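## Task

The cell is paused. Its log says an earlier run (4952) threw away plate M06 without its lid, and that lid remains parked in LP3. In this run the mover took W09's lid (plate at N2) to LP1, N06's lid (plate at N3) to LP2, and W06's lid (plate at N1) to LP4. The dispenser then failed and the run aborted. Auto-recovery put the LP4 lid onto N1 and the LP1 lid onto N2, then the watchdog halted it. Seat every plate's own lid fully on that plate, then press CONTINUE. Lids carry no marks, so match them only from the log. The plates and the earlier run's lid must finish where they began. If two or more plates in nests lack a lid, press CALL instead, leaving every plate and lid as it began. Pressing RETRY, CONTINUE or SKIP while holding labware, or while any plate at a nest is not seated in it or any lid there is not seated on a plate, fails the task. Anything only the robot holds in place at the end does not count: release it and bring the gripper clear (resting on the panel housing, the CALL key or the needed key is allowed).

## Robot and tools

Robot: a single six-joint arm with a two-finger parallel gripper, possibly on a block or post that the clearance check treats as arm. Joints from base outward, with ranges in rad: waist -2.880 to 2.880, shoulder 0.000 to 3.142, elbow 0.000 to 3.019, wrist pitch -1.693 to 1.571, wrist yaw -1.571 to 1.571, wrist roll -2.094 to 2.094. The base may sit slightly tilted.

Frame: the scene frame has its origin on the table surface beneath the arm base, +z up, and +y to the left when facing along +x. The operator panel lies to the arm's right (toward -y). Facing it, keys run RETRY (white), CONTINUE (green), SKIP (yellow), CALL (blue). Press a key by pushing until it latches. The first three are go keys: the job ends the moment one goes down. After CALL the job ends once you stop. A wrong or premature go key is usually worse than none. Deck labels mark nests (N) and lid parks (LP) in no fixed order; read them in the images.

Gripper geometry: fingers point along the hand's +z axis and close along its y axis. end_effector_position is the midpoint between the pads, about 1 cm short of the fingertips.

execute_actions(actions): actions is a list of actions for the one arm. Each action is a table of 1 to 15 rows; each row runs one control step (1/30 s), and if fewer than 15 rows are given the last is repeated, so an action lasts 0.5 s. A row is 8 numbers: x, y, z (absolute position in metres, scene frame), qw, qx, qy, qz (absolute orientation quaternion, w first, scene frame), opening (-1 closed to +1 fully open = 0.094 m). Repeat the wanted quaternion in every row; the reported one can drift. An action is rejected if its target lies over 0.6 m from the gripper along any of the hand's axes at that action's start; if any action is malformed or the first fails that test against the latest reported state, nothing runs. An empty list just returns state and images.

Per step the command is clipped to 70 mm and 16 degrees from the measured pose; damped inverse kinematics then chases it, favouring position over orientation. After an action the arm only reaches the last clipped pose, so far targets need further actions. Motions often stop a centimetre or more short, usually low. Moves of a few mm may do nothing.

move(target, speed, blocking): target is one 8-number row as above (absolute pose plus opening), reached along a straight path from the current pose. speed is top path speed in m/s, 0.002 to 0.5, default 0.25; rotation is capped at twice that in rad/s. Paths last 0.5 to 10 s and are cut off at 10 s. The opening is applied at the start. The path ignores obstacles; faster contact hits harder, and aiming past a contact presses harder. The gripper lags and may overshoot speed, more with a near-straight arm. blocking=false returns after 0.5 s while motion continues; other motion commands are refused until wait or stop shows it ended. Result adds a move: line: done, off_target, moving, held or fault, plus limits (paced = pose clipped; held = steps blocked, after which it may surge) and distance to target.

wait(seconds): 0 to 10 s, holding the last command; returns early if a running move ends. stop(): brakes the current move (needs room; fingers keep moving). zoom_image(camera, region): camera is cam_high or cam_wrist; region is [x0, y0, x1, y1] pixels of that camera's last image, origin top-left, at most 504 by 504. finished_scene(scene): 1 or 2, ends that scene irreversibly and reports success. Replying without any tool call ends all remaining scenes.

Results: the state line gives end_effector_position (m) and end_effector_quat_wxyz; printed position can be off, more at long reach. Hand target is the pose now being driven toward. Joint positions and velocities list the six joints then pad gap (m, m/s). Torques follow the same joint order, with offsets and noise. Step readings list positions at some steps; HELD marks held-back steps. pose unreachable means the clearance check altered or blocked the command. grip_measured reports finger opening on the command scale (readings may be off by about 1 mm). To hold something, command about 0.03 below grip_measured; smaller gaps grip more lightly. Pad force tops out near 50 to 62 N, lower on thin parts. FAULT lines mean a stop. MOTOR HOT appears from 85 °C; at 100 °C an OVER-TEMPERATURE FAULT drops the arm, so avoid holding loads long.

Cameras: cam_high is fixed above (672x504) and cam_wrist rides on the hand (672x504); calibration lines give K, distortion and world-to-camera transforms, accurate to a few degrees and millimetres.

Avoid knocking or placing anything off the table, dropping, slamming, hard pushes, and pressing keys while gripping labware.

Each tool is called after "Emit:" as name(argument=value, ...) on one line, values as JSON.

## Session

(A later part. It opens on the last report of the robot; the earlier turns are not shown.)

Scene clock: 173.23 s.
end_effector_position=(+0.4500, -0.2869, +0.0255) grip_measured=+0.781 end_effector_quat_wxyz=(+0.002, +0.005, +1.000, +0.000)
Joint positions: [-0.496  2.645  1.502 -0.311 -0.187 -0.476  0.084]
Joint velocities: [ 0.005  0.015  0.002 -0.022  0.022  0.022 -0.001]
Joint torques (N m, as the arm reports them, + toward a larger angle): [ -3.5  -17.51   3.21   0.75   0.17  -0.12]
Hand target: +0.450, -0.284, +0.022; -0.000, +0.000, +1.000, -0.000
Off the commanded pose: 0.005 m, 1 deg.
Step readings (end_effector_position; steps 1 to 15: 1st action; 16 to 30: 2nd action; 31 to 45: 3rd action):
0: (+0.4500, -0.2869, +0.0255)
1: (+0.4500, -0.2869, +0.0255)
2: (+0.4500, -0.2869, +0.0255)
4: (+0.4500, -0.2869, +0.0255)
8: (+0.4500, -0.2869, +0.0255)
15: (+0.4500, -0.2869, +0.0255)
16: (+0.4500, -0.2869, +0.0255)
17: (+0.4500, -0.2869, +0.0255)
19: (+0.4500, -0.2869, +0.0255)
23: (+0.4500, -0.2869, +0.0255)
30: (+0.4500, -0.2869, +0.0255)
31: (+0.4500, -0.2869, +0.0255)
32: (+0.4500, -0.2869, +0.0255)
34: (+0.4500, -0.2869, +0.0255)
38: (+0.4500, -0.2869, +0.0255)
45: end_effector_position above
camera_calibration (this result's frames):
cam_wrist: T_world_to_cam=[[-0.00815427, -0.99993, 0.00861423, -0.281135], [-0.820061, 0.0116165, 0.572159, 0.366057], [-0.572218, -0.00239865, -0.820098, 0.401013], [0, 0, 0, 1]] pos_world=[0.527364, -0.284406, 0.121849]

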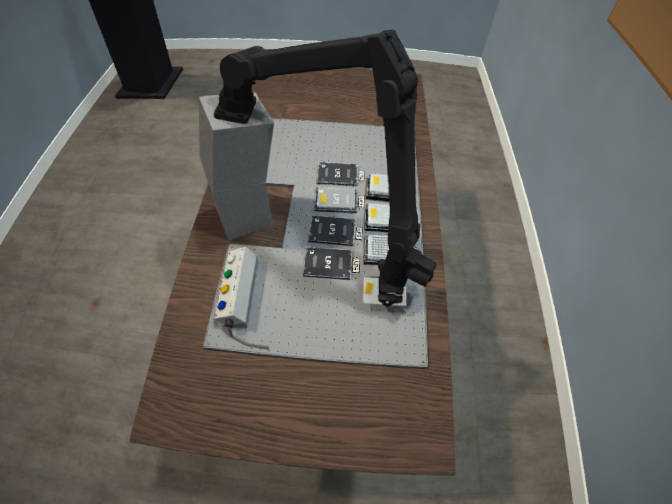

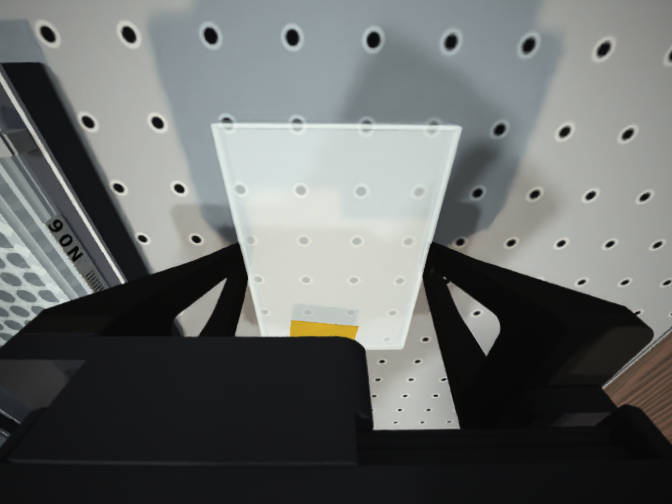

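Emit:
move(target=[0.450, -0.287, 0.11, 0, 0, 1, 0, 0.76], speed=0.1)

Emit:
move(target=[0.462, -0.128, 0.10, 0, 0, 1, 0, 0.76], speed=0.12)

Scene clock: 175.80 s.
end_effector_position=(+0.4516, -0.2796, +0.1022) grip_measured=+0.781 end_effector_quat_wxyz=(-0.001, -0.003, +1.000, +0.001)
Joint positions: [-0.508  2.456  1.371 -0.376 -0.187 -0.506  0.084]
Joint velocities: [-0.005 -0.005 -0.002 -0.002 -0.066  0.037 -0.   ]
Joint torques (N m, as the arm reports them, + toward a larger angle): [ -5.05 -18.46   3.13   0.25  -0.01  -0.13]
Hand target: +0.450, -0.287, +0.110; +0.000, +0.000, +1.000, -0.000
Off the commanded pose: 0.011 m, 0 deg.
move: off_target
camera_calibration (this result's frames):
cam_wrist: T_world_to_cam=[[0.00870006, -0.999934, 0.00744722, -0.281968], [-0.817138, -0.0028165, 0.576435, 0.317569], [-0.576376, -0.0111004, -0.817109, 0.463986], [0, 0, 0, 1]] pos_world=[0.529381, -0.275905, 0.198169]

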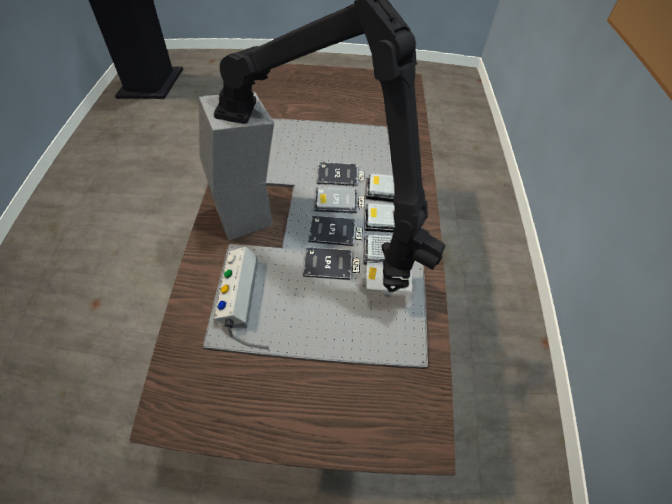

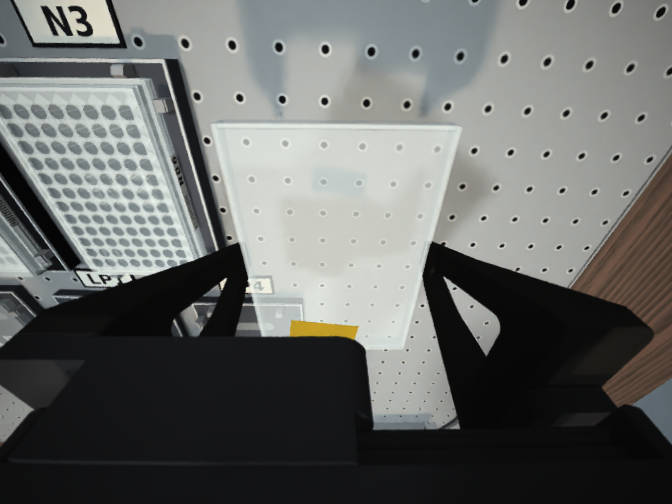

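Scene clock: 177.47 s.
end_effector_position=(+0.4532, -0.1285, +0.0913) grip_measured=+0.781 end_effector_quat_wxyz=(-0.016, -0.002, +1.000, +0.005)
Joint positions: [-0.234  2.385  1.198 -0.258 -0.152 -0.232  0.084]
Joint velocities: [-0.024 -0.005  0.022 -0.012 -0.095 -0.051  0.   ]
Joint torques (N m, as the arm reports them, + toward a larger angle): [ -2.55 -17.8    1.99   1.09   0.26   0.  ]
Hand target: +0.464, -0.128, +0.099; -0.002, -0.000, +1.000, +0.000
Off the commanded pose: 0.012 m, 2 deg.
move: off_target
camera_calibration (this result's frames):
cam_wrist: T_world_to_cam=[[0.00558238, -0.999984, -0.000945011, -0.128591], [-0.799489, -0.00503077, 0.60066, 0.315105], [-0.600655, -0.00259759, -0.799504, 0.468185], [0, 0, 0, 1]] pos_world=[0.533859, -0.125788, 0.184924]

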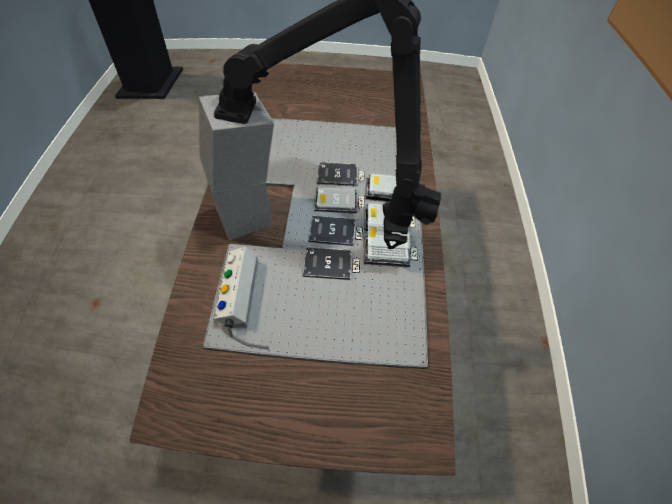

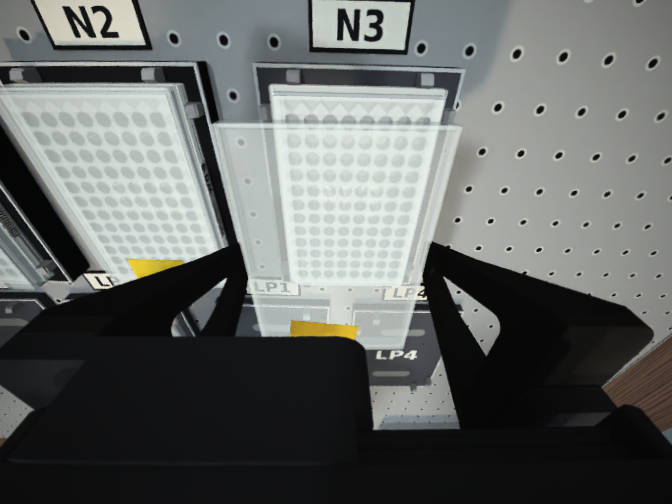

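Emit:
move(target=[0.4625, -0.132, 0.044, 0, 0, 1, 0, 0.76], speed=0.06)

Scene clock: 179.93 s.
end_effector_position=(+0.4610, -0.1361, +0.0538) grip_measured=+0.781 end_effector_quat_wxyz=(-0.001, +0.002, +1.000, +0.001)
Joint positions: [-0.234  2.484  1.265 -0.196 -0.152 -0.221  0.084]
Joint velocities: [ 0.005  0.005  0.017 -0.007 -0.037  0.051  0.   ]
Joint torques (N m, as the arm reports them, + toward a larger angle): [ -2.07 -14.7    3.04   1.19   0.23  -0.01]
Hand target: +0.462, -0.132, +0.044; -0.000, -0.000, +1.000, +0.000
Off the commanded pose: 0.011 m, 0 deg.
move: off_target
camera_calibration (this result's frames):
cam_wrist: T_world_to_cam=[[-0.000997818, -0.999979, 0.00638747, -0.133687], [-0.816728, 0.00450064, 0.577006, 0.354367], [-0.577022, -0.00464107, -0.816715, 0.432634], [0, 0, 0, 1]] pos_world=[0.538927, -0.133271, 0.149721]

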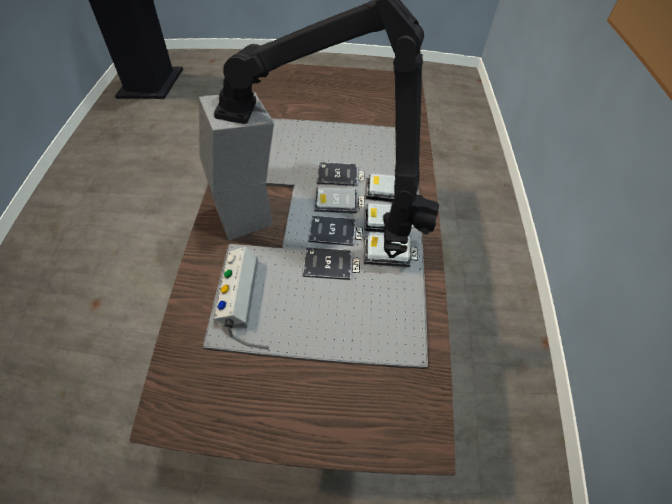

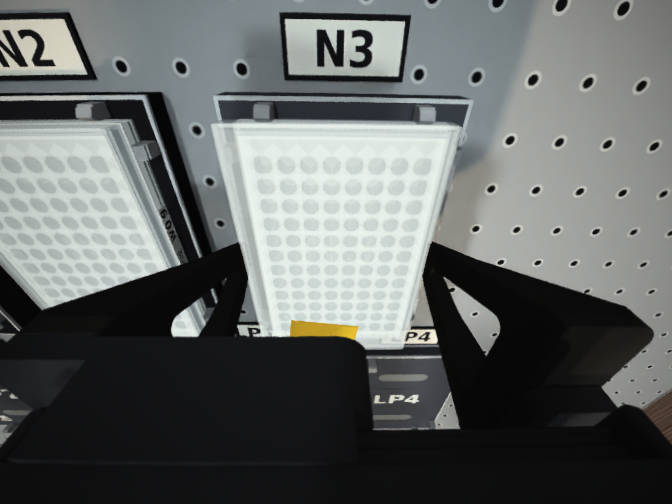

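Emit:
move(target=[0.4625, -0.1455, 0.048, 0, 0, 1, 0, 0.76], speed=0.03)

Scene clock: 182.33 s.
end_effector_position=(+0.4615, -0.1362, +0.0538) grip_measured=+0.781 end_effector_quat_wxyz=(-0.001, -0.000, +1.000, +0.001)
Joint positions: [-0.234  2.484  1.265 -0.196 -0.152 -0.225  0.084]
Joint velocities: [-0.015 -0.005 -0.007 -0.002 -0.007  0.022  0.   ]
Joint torques (N m, as the arm reports them, + toward a larger angle): [ -4.06 -15.09   3.56   0.69   0.06  -0.16]
Hand target: +0.462, -0.145, +0.048; +0.000, -0.000, +1.000, -0.000
Off the commanded pose: 0.011 m, 0 deg.
move: off_target
camera_calibration (this result's frames):
cam_wrist: T_world_to_cam=[[0.00292589, -0.999974, 0.00654905, -0.135602], [-0.817168, 0.00138395, 0.576398, 0.354525], [-0.576392, -0.00703815, -0.817143, 0.432351], [0, 0, 0, 1]] pos_world=[0.539306, -0.133047, 0.149833]

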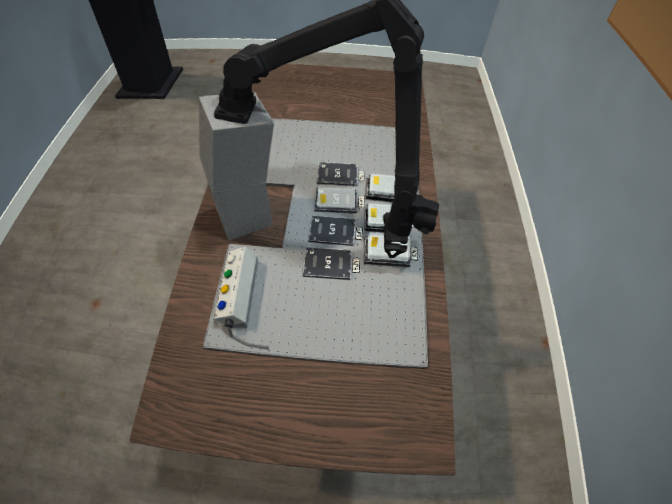

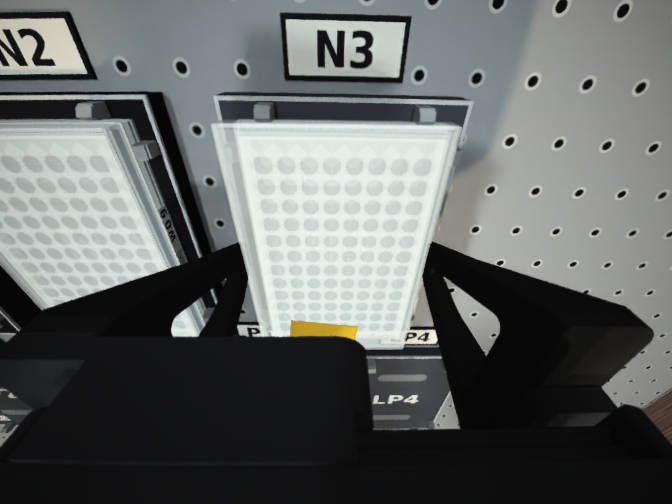

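Emit:
move(target=[0.4625, -0.1485, 0.048, 0, 0, 1, 0, 0.76], speed=0.03)

Scene clock: 184.10 s.
end_effector_position=(+0.4673, -0.1397, +0.0549) grip_measured=+0.781 end_effector_quat_wxyz=(+0.004, -0.004, +1.000, -0.000)
Joint positions: [-0.238  2.484  1.276 -0.196 -0.152 -0.236  0.084]
Joint velocities: [-0.015  0.005 -0.002 -0.027 -0.037 -0.037  0.   ]
Joint torques (N m, as the arm reports them, + toward a larger angle): [ -4.16 -15.1    3.07   0.6    0.01  -0.16]
Hand target: +0.462, -0.149, +0.048; +0.000, +0.000, +1.000, +0.000
Off the commanded pose: 0.012 m, 1 deg.
move: off_target
camera_calibration (this result's frames):
cam_wrist: T_world_to_cam=[[0.0113471, -0.999888, 0.00973277, -0.143232], [-0.823101, -0.00381312, 0.567883, 0.36118], [-0.567782, -0.0144549, -0.823052, 0.431851], [0, 0, 0, 1]] pos_world=[0.54411, -0.135597, 0.151722]

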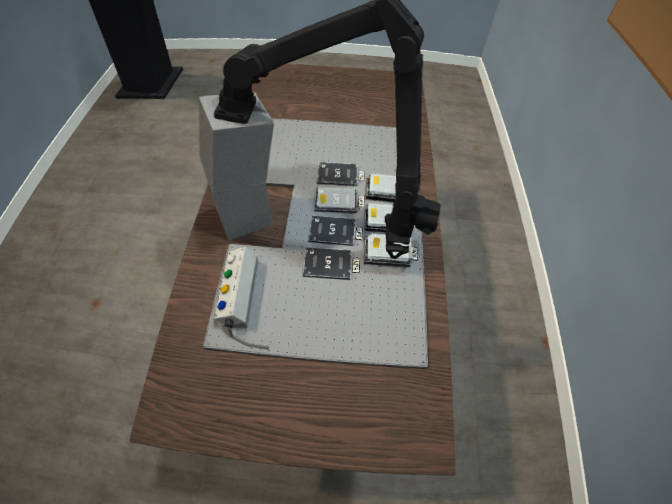

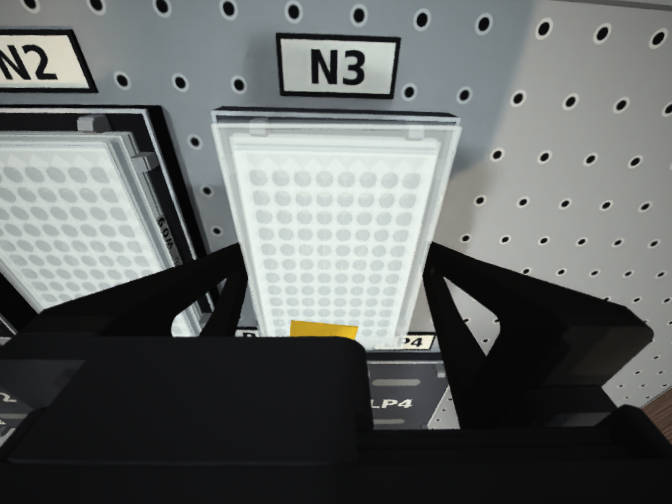

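Emit:
move(target=[0.459, -0.135, 0.092, 0, 0, 1, 0, 0.76], speed=0.08)

Emit:
move(target=[0.4625, -0.134, 0.036, 0, 0, 1, 0, 0.76], speed=0.06)

Scene clock: 185.70 s.
end_effector_position=(+0.4584, -0.1327, +0.0872) grip_measured=+0.781 end_effector_quat_wxyz=(+0.001, -0.004, +1.000, +0.000)
Joint positions: [-0.238  2.395  1.197 -0.214 -0.152 -0.236  0.084]
Joint velocities: [-0.005 -0.015 -0.017  0.007 -0.037  0.051  0.001]
Joint torques (N m, as the arm reports them, + toward a larger angle): [ -3.24 -17.03   1.91   0.29   0.1   -0.04]
Hand target: +0.459, -0.135, +0.092; +0.000, +0.000, +1.000, -0.000
Off the commanded pose: 0.005 m, 0 deg.
move: done
camera_calibration (this result's frames):
cam_wrist: T_world_to_cam=[[0.0105957, -0.999913, 0.0078574, -0.135849], [-0.818698, -0.00416322, 0.574209, 0.332939], [-0.574126, -0.012517, -0.818671, 0.456185], [0, 0, 0, 1]] pos_world=[0.535924, -0.128741, 0.183357]

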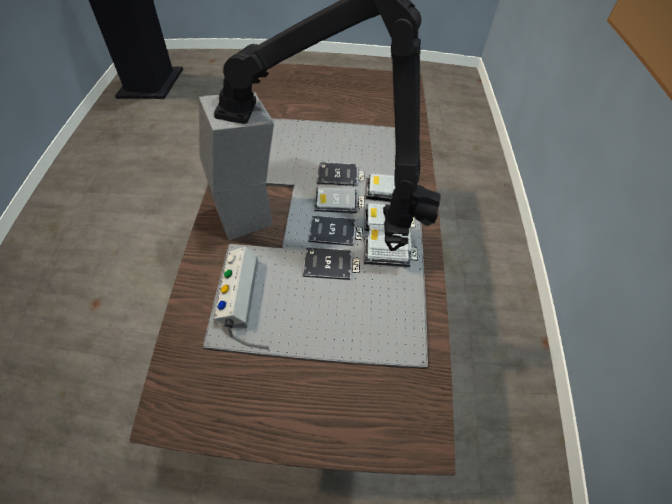

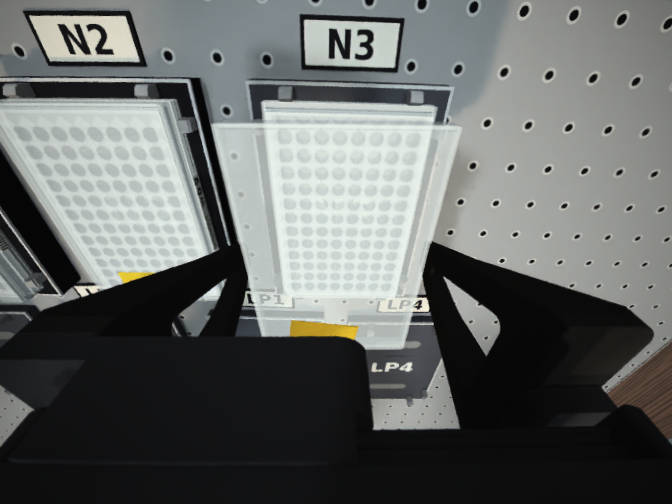

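Scene clock: 186.83 s.
end_effector_position=(+0.4595, -0.1392, +0.0480) grip_measured=+0.781 end_effector_quat_wxyz=(-0.002, +0.003, +1.000, +0.000)
Joint positions: [-0.238  2.499  1.275 -0.193 -0.15  -0.223  0.084]
Joint velocities: [-0.005 -0.005 -0.012 -0.012 -0.022  0.051 -0.001]
Joint torques (N m, as the arm reports them, + toward a larger angle): [ -1.86 -14.85   3.54   1.37   0.16   0.  ]
Hand target: +0.462, -0.134, +0.036; -0.000, -0.000, +1.000, +0.000
Off the commanded pose: 0.013 m, 0 deg.
move: off_target
camera_calibration (this result's frames):
cam_wrist: T_world_to_cam=[[-0.00356609, -0.999964, 0.00769299, -0.135587], [-0.815342, 0.00736157, 0.578933, 0.356094], [-0.578969, -0.00420788, -0.815339, 0.427915], [0, 0, 0, 1]] pos_world=[0.537605, -0.136403, 0.143784]

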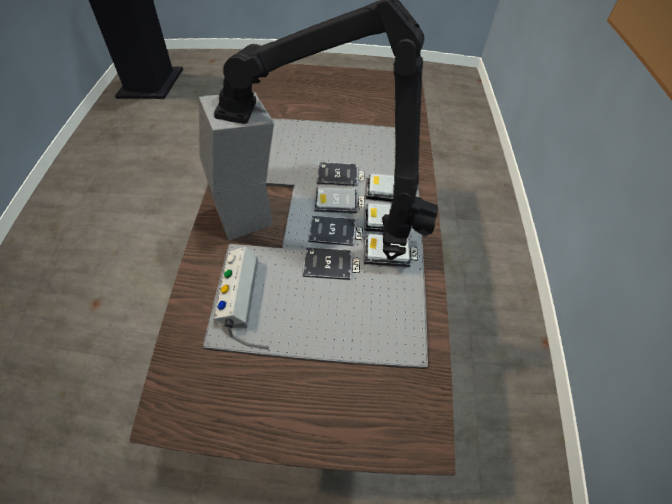

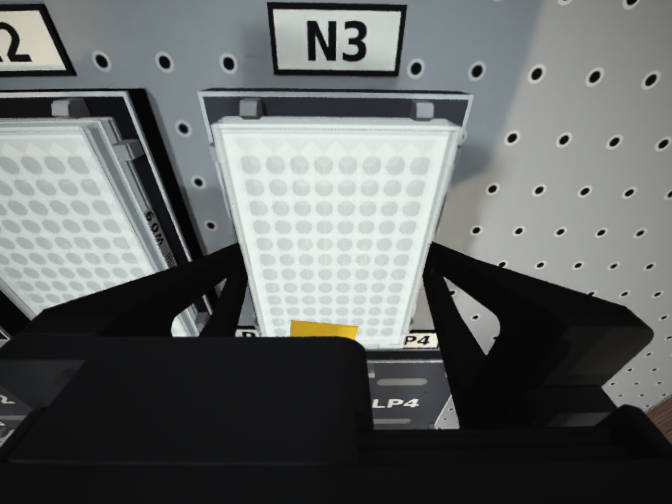

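Emit:
zoom_image(camera="cam_wrist", region=[190, 80, 490, 350])

Region (190, 80, 490, 350) of cam_wrist's 672x504 image, scaled by 1.680, with more detail than that image has; it fills the top 454 rows of this view, and the rest is white.

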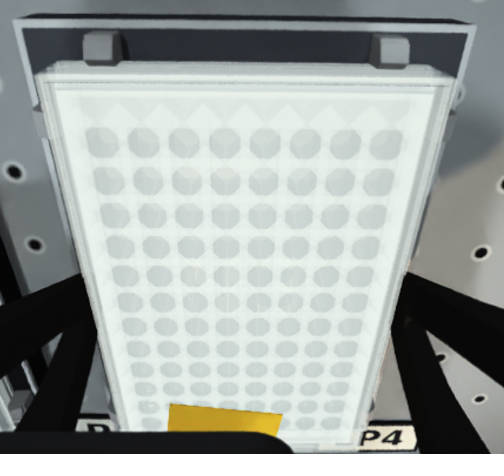

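Emit:
execute_actions(actions=[[[0.4625, -0.134, 0.040, 0, 0, 1, 0, 0.82]], [[0.4625, -0.134, 0.040, 0, 0, 1, 0, 1.0]]])

Scene clock: 189.43 s.
end_effector_position=(+0.4597, -0.1392, +0.0481) grip_measured=+1.000 end_effector_quat_wxyz=(-0.002, +0.004, +1.000, +0.000)
Joint positions: [-0.238  2.499  1.275 -0.193 -0.15  -0.222  0.094]
Joint velocities: [-0.024 -0.005 -0.002 -0.032 -0.037  0.066  0.   ]
Joint torques (N m, as the arm reports them, + toward a larger angle): [ -1.98 -15.08   3.07   1.13   0.17  -0.02]
Hand target: +0.462, -0.134, +0.040; -0.000, -0.000, +1.000, +0.000
Off the commanded pose: 0.010 m, 0 deg.
Step readings (end_effector_position; steps 1 to 15: 1st action; 16 to 30: 2nd action):
0: (+0.4595, -0.1392, +0.0480)
1: (+0.4595, -0.1392, +0.0480)
2: (+0.4595, -0.1392, +0.0480)
4: (+0.4597, -0.1392, +0.0481)
8: (+0.4597, -0.1392, +0.0481)
15: (+0.4597, -0.1392, +0.0481)
16: (+0.4597, -0.1392, +0.0481)
17: (+0.4597, -0.1392, +0.0481)
19: (+0.4597, -0.1392, +0.0481)
23: (+0.4597, -0.1392, +0.0481)
30: end_effector_position above
camera_calibration (this result's frames):
cam_wrist: T_world_to_cam=[[-0.00465612, -0.999959, 0.00778182, -0.135138], [-0.815545, 0.00830044, 0.578634, 0.356506], [-0.578675, -0.00365223, -0.81555, 0.428023], [0, 0, 0, 1]] pos_world=[0.537803, -0.136528, 0.143839]

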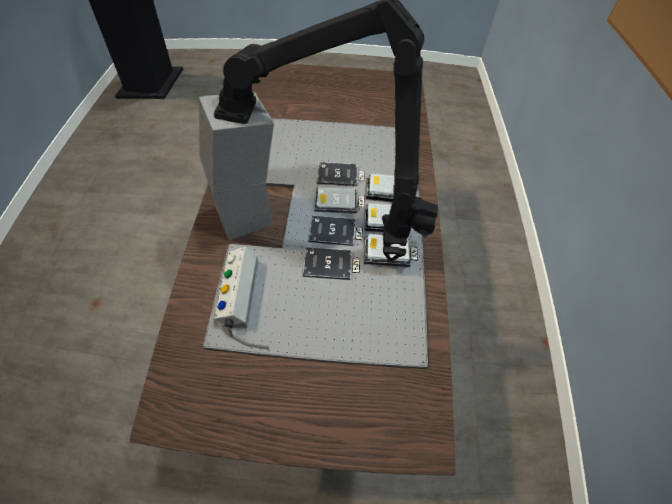

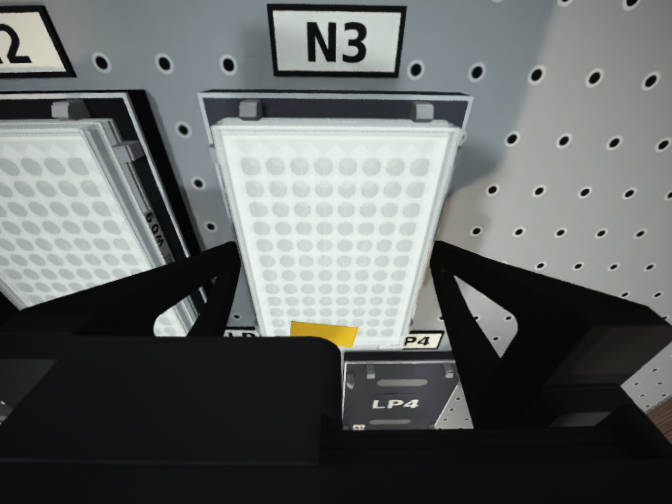

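Emit:
move(target=[0.460, -0.136, 0.13, 0, 0, 1, 0, 1.0], speed=0.1)

Scene clock: 191.40 s.
end_effector_position=(+0.4611, -0.1280, +0.1240) grip_measured=+1.000 end_effector_quat_wxyz=(-0.000, -0.005, +1.000, -0.000)
Joint positions: [-0.239  2.3    1.151 -0.265 -0.15  -0.238  0.094]
Joint velocities: [ 0.015  0.005 -0.007 -0.002  0.007  0.007  0.   ]
Joint torques (N m, as the arm reports them, + toward a larger angle): [ -4.01 -16.92   2.39   0.47  -0.04  -0.18]
Hand target: +0.460, -0.136, +0.130; +0.000, -0.000, +1.000, +0.000
Off the commanded pose: 0.010 m, 1 deg.
move: done
camera_calibration (this result's frames):
cam_wrist: T_world_to_cam=[[0.0115338, -0.999896, 0.00868342, -0.132013], [-0.817725, -0.00443385, 0.575593, 0.313403], [-0.575494, -0.0137394, -0.817691, 0.488284], [0, 0, 0, 1]] pos_world=[0.538805, -0.123901, 0.220019]

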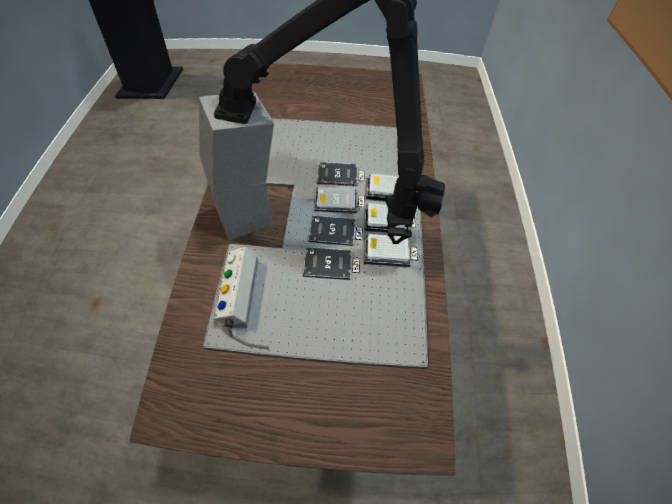

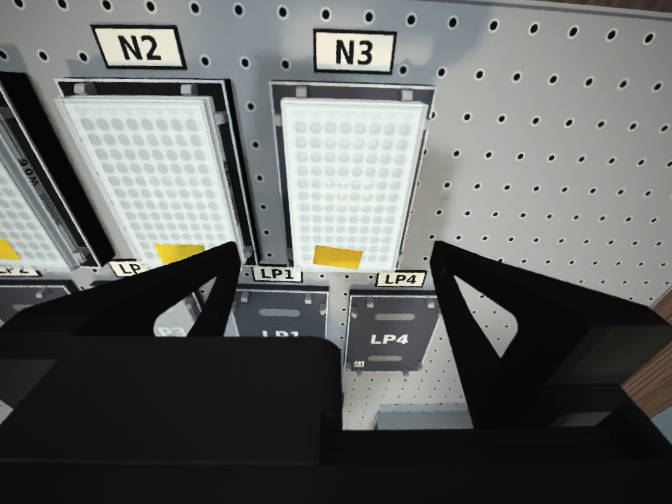

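Emit:
zoom_image(camera="cam_wrist", region=[40, 60, 460, 290])

Emit:
zoom_image(camera="cam_high", region=[355, 165, 425, 275])

Region (40, 60, 460, 290) of cam_wrist's 672x504 image, scaled by 1.200, with more detail than that image has; it fills the top 276 rows of this view, and the rest is white.

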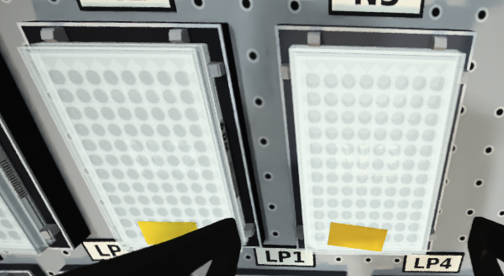

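Region (355, 165, 425, 275) of cam_high's 672x504 image, scaled by 4.582, with more detail than that image has; it fills the left 321 columns of this view, and the rest is white.

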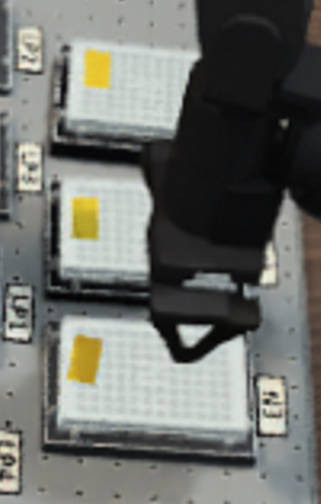

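Emit:
move(target=[0.459, -0.134, 0.040, 0, 0, 1, 0, -1.0], speed=0.05)

Scene clock: 196.37 s.
end_effector_position=(+0.4599, -0.1386, +0.0554) grip_measured=-0.992 end_effector_quat_wxyz=(+0.001, +0.002, +1.000, -0.000)
Joint positions: [-0.239  2.479  1.257 -0.188 -0.15  -0.225  0.   ]
Joint velocities: [-0.015  0.005 -0.017  0.007 -0.022  0.007 -0.   ]
Joint torques (N m, as the arm reports them, + toward a larger angle): [ -2.03 -13.43   3.53   1.38   0.17   0.  ]
Hand target: +0.458, -0.134, +0.040; -0.000, +0.000, +1.000, -0.000
Off the commanded pose: 0.016 m, 0 deg.
move: off_target
camera_calibration (this result's frames):
cam_wrist: T_world_to_cam=[[-0.000995892, -0.999955, 0.00944177, -0.136289], [-0.819428, 0.00622788, 0.573149, 0.3542], [-0.573181, -0.00716606, -0.819397, 0.43134], [0, 0, 0, 1]] pos_world=[0.537342, -0.135398, 0.151716]

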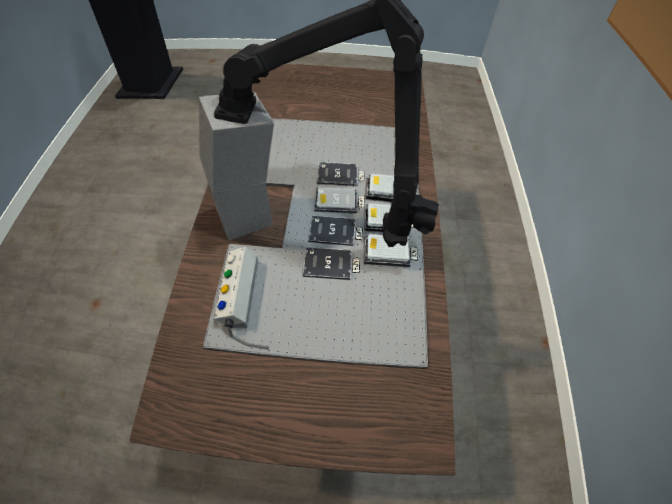

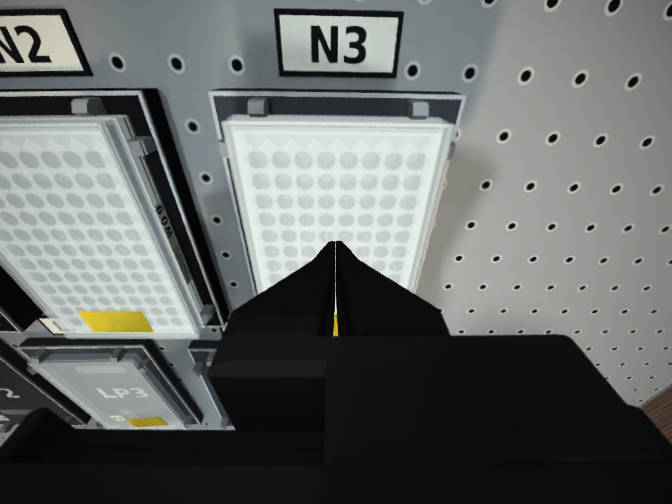

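Emit:
move(target=[0.459, -0.136, 0.11, 0, 0, 1, 0, -1.0], speed=0.1)

Emit:
move(target=[0.459, 0.005, 0.11, 0, 0, 1, 0, -1.0], speed=0.15)

Emit:
move(target=[0.459, 0.005, 0.040, 0, 0, 1, 0, -1.0], speed=0.05)

Scene clock: 198.70 s.
end_effector_position=(+0.4611, -0.1309, +0.1065) grip_measured=-0.992 end_effector_quat_wxyz=(+0.002, -0.002, +1.000, -0.001)
Joint positions: [-0.239  2.346  1.173 -0.237 -0.15  -0.233  0.   ]
Joint velocities: [-0.005 -0.015  0.007  0.007  0.051 -0.022  0.   ]
Joint torques (N m, as the arm reports them, + toward a larger angle): [ -3.72 -16.82   2.17   0.32   0.    -0.13]
Hand target: +0.459, -0.136, +0.110; -0.000, +0.000, +1.000, +0.000
Off the commanded pose: 0.007 m, 0 deg.
move: done
camera_calibration (this result's frames):
cam_wrist: T_world_to_cam=[[0.00646654, -0.999931, 0.0098121, -0.132568], [-0.82029, 0.0003076, 0.571948, 0.325605], [-0.571912, -0.0117473, -0.820231, 0.472833], [0, 0, 0, 1]] pos_world=[0.538367, -0.127105, 0.202904]

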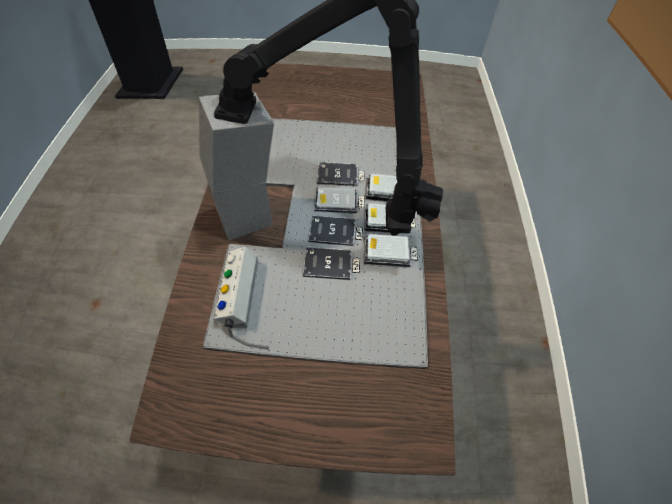

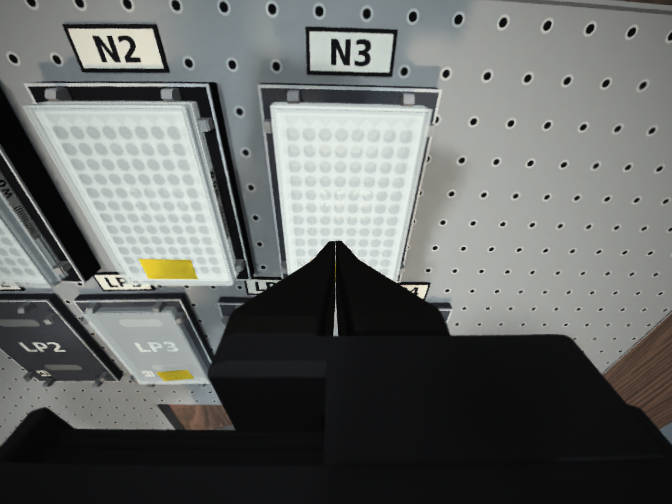

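Scene clock: 200.07 s.
end_effector_position=(+0.4525, +0.0040, +0.1022) grip_measured=-0.992 end_effector_quat_wxyz=(-0.014, -0.003, +1.000, +0.001)
Joint positions: [ 0.035  2.303  1.108 -0.212 -0.105  0.033  0.   ]
Joint velocities: [-0.015 -0.005  0.007 -0.022  0.007  0.022 -0.   ]
Joint torques (N m, as the arm reports them, + toward a larger angle): [ -1.66 -17.07   1.5    1.05   0.26  -0.01]
Hand target: +0.461, +0.005, +0.109; -0.002, -0.000, +1.000, -0.000
Off the commanded pose: 0.010 m, 2 deg.
move: done
camera_calibration (this result's frames):
cam_wrist: T_world_to_cam=[[0.00947168, -0.99993, 0.00707442, 0.00129624], [-0.801099, -0.00335378, 0.598523, 0.309536], [-0.598457, -0.0113363, -0.801075, 0.476014], [0, 0, 0, 1]] pos_world=[0.53283, 0.00773051, 0.196049]

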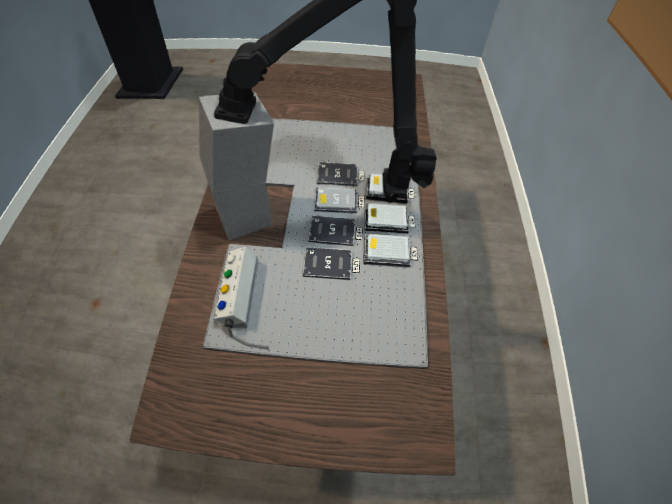

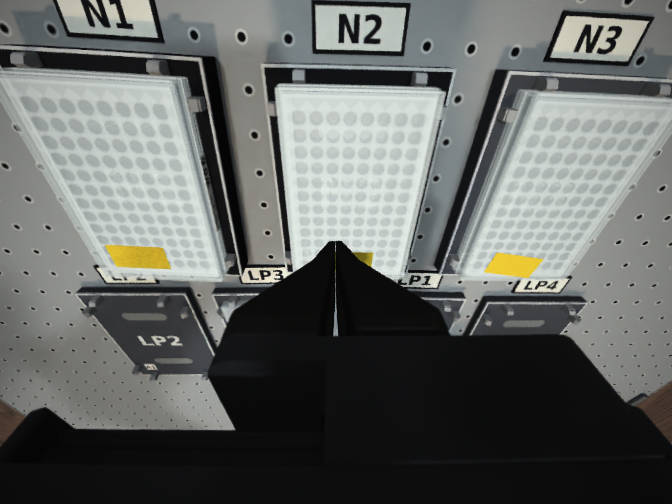

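Scene clock: 201.57 s.
end_effector_position=(+0.4623, -0.0009, +0.0529) grip_measured=-0.992 end_effector_quat_wxyz=(+0.002, +0.002, +1.000, +0.001)
Joint positions: [ 0.035  2.435  1.192 -0.132 -0.104  0.048  0.   ]
Joint velocities: [ 0.005 -0.024  0.007 -0.002 -0.037 -0.007 -0.   ]
Joint torques (N m, as the arm reports them, + toward a larger angle): [ -0.88 -13.95   2.62   1.35   0.27  -0.01]
Hand target: +0.458, +0.005, +0.040; -0.000, -0.000, +1.000, +0.000
Off the commanded pose: 0.015 m, 0 deg.
move: off_target
camera_calibration (this result's frames):
cam_wrist: T_world_to_cam=[[-0.00230325, -0.999972, 0.00713001, 0.00214465], [-0.819967, 0.00596982, 0.572379, 0.357046], [-0.572406, -0.00452804, -0.819958, 0.431311], [0, 0, 0, 1]] pos_world=[0.539656, 0.00196608, 0.149276]

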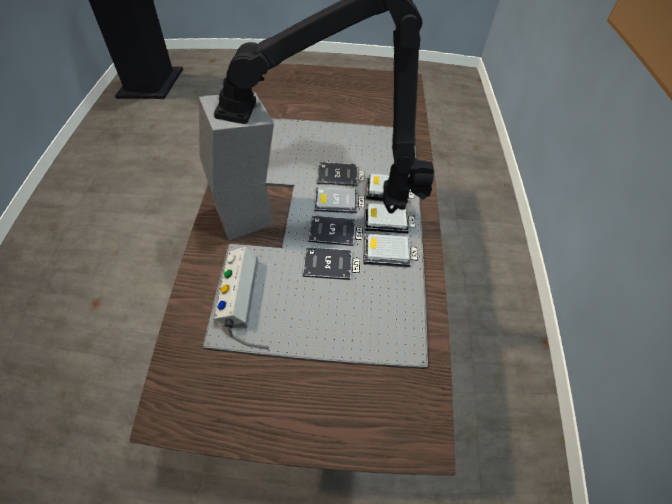

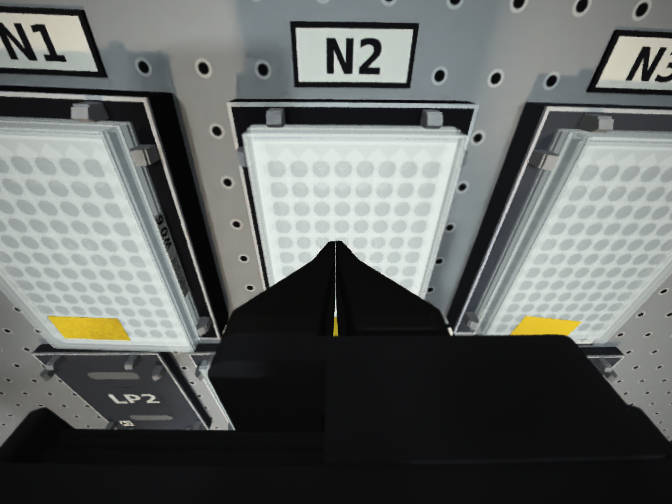

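Emit:
zoom_image(camera="cam_wrist", region=[440, 90, 672, 345])

Emit:
zoom_image(camera="cam_wrist", region=[0, 90, 232, 345])

Emit:
zoom_image(camera="cam_high", region=[355, 200, 425, 275])

Region (440, 90, 672, 345) of cam_wrist's 672x504 image, scaled by 1.976, with more detail than that image has; it fills the left 459 columns of this view, and the rest is white.

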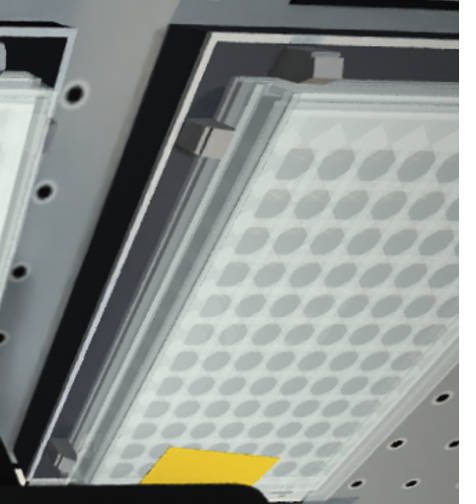

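Region (0, 90, 232, 345) of cam_wrist's 672x504 image, scaled by 1.976, with more detail than that image has; it fills the left 459 columns of this view, and the rest is white.

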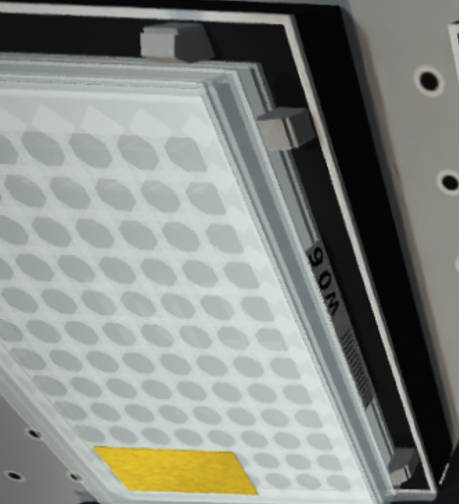

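Region (355, 200, 425, 275) of cam_high's 672x504 image, scaled by 6.720, with more detail than that image has; it fills the left 470 columns of this view, and the rest is white.

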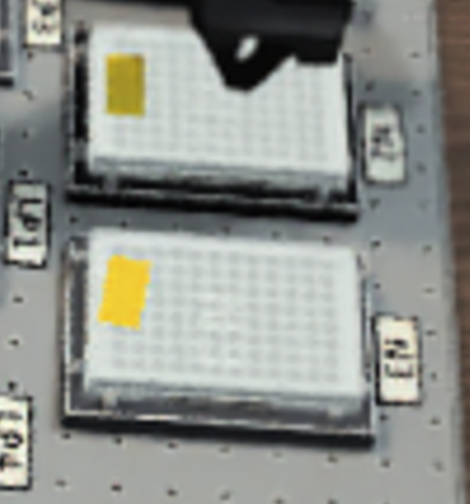

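Emit:
move(target=[0.459, 0.003, 0.10, 0, 0, 1, 0, -1.0], speed=0.1)

Emit:
move(target=[0.459, 0.135, 0.10, 0, 0, 1, 0, -1.0], speed=0.15)

Emit:
move(target=[0.459, 0.135, 0.040, 0, 0, 1, 0, -1.0], speed=0.05)

Scene clock: 205.40 s.
end_effector_position=(+0.4605, +0.0036, +0.0974) grip_measured=-0.992 end_effector_quat_wxyz=(+0.003, +0.002, +1.000, +0.001)
Joint positions: [ 0.035  2.315  1.113 -0.17  -0.104  0.049  0.   ]
Joint velocities: [-0.015  0.015 -0.007 -0.002 -0.037  0.051 -0.   ]
Joint torques (N m, as the arm reports them, + toward a larger angle): [ -2.03 -15.84   1.58   0.16   0.17  -0.13]
Hand target: +0.459, +0.003, +0.100; +0.000, +0.000, +1.000, -0.000
Off the commanded pose: 0.003 m, 0 deg.
move: done
camera_calibration (this result's frames):
cam_wrist: T_world_to_cam=[[-0.0023939, -0.999973, 0.00699002, 0.00638667], [-0.821699, 0.00595078, 0.569891, 0.331111], [-0.569917, -0.00437942, -0.821691, 0.465859], [0, 0, 0, 1]] pos_world=[0.53759, 0.00645632, 0.19405]

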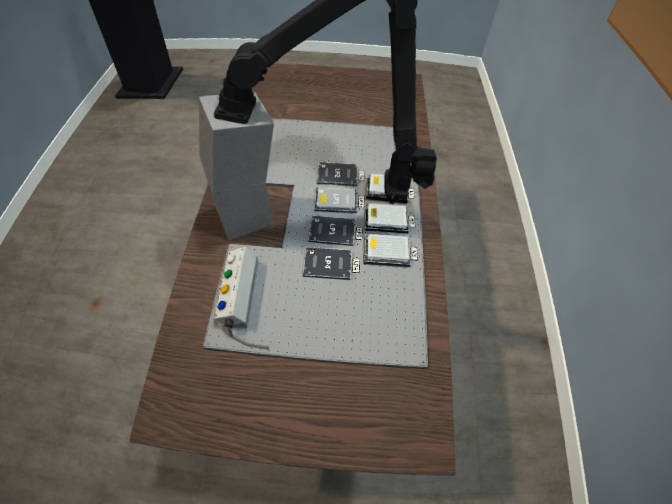

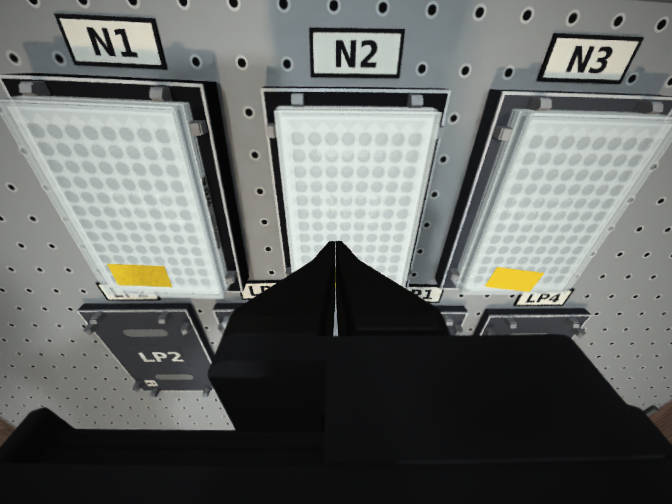

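Scene clock: 206.73 s.
end_effector_position=(+0.4490, +0.1309, +0.0910) grip_measured=-0.992 end_effector_quat_wxyz=(-0.011, -0.004, +1.000, -0.002)
Joint positions: [ 0.298  2.315  1.156 -0.221 -0.052  0.292  0.   ]
Joint velocities: [-0.024 -0.005  0.012  0.012  0.037 -0.022  0.001]
Joint torques (N m, as the arm reports them, + toward a larger angle): [ -0.82 -17.45   2.9    0.24   0.27   0.  ]
Hand target: +0.460, +0.135, +0.100; -0.002, -0.000, +1.000, -0.001
Off the commanded pose: 0.014 m, 1 deg.
move: off_target
camera_calibration (this result's frames):
cam_wrist: T_world_to_cam=[[0.0109165, -0.999863, 0.0124773, 0.127225], [-0.805383, -0.00139621, 0.592753, 0.316097], [-0.592654, -0.0165198, -0.805288, 0.464875], [0, 0, 0, 1]] pos_world=[0.5287, 0.135329, 0.185404]

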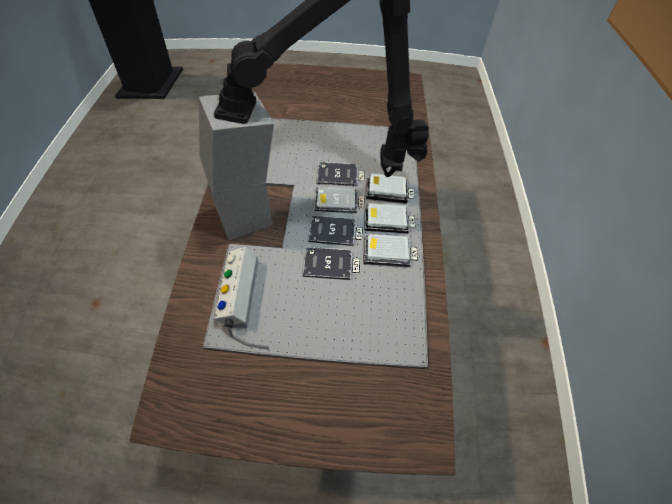

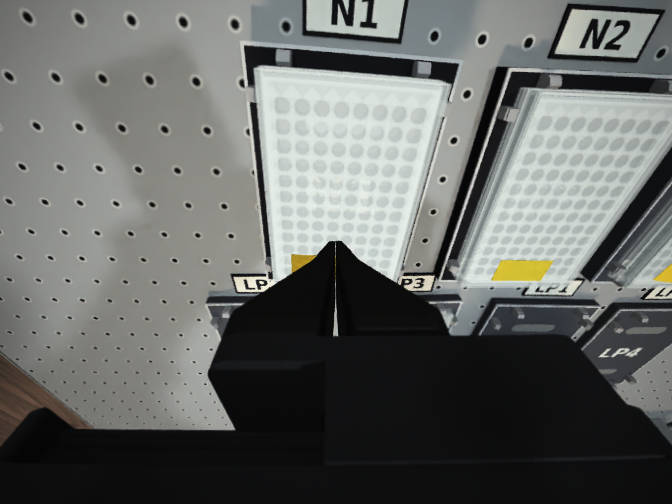

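Scene clock: 208.00 s.
end_effector_position=(+0.4583, +0.1322, +0.0598) grip_measured=-0.992 end_effector_quat_wxyz=(-0.003, -0.001, +1.000, +0.000)
Joint positions: [ 0.298  2.399  1.22  -0.185 -0.052  0.298  0.   ]
Joint velocities: [-0.015 -0.005 -0.012 -0.007  0.022  0.081  0.001]
Joint torques (N m, as the arm reports them, + toward a larger angle): [ -0.48 -12.58   4.5    1.65   0.3    0.  ]
Hand target: +0.458, +0.134, +0.041; -0.000, -0.000, +1.000, +0.000
Off the commanded pose: 0.020 m, 0 deg.
move: off_target
camera_calibration (this result's frames):
cam_wrist: T_world_to_cam=[[0.00471887, -0.999959, 0.00772618, 0.131918], [-0.814778, 0.00063462, 0.579772, 0.346901], [-0.579753, -0.009031, -0.814742, 0.438931], [0, 0, 0, 1]] pos_world=[0.536497, 0.135656, 0.155472]

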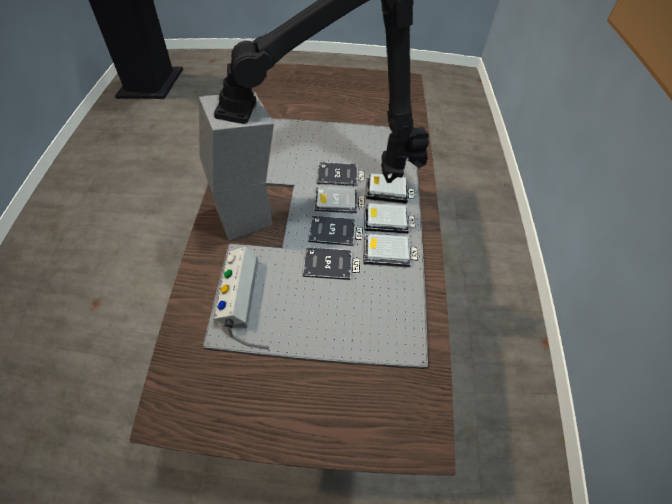

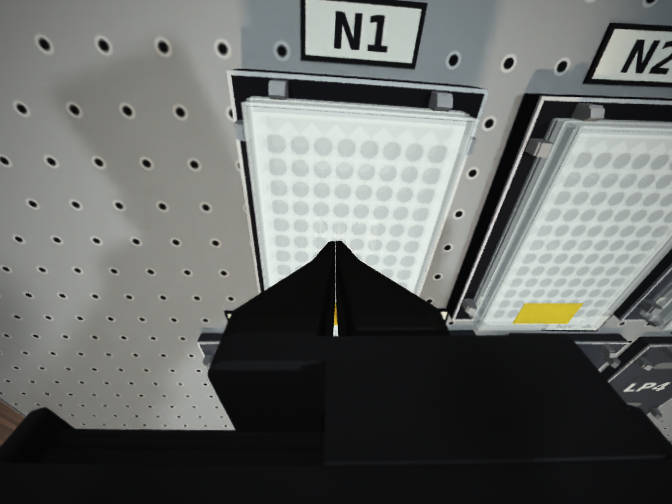

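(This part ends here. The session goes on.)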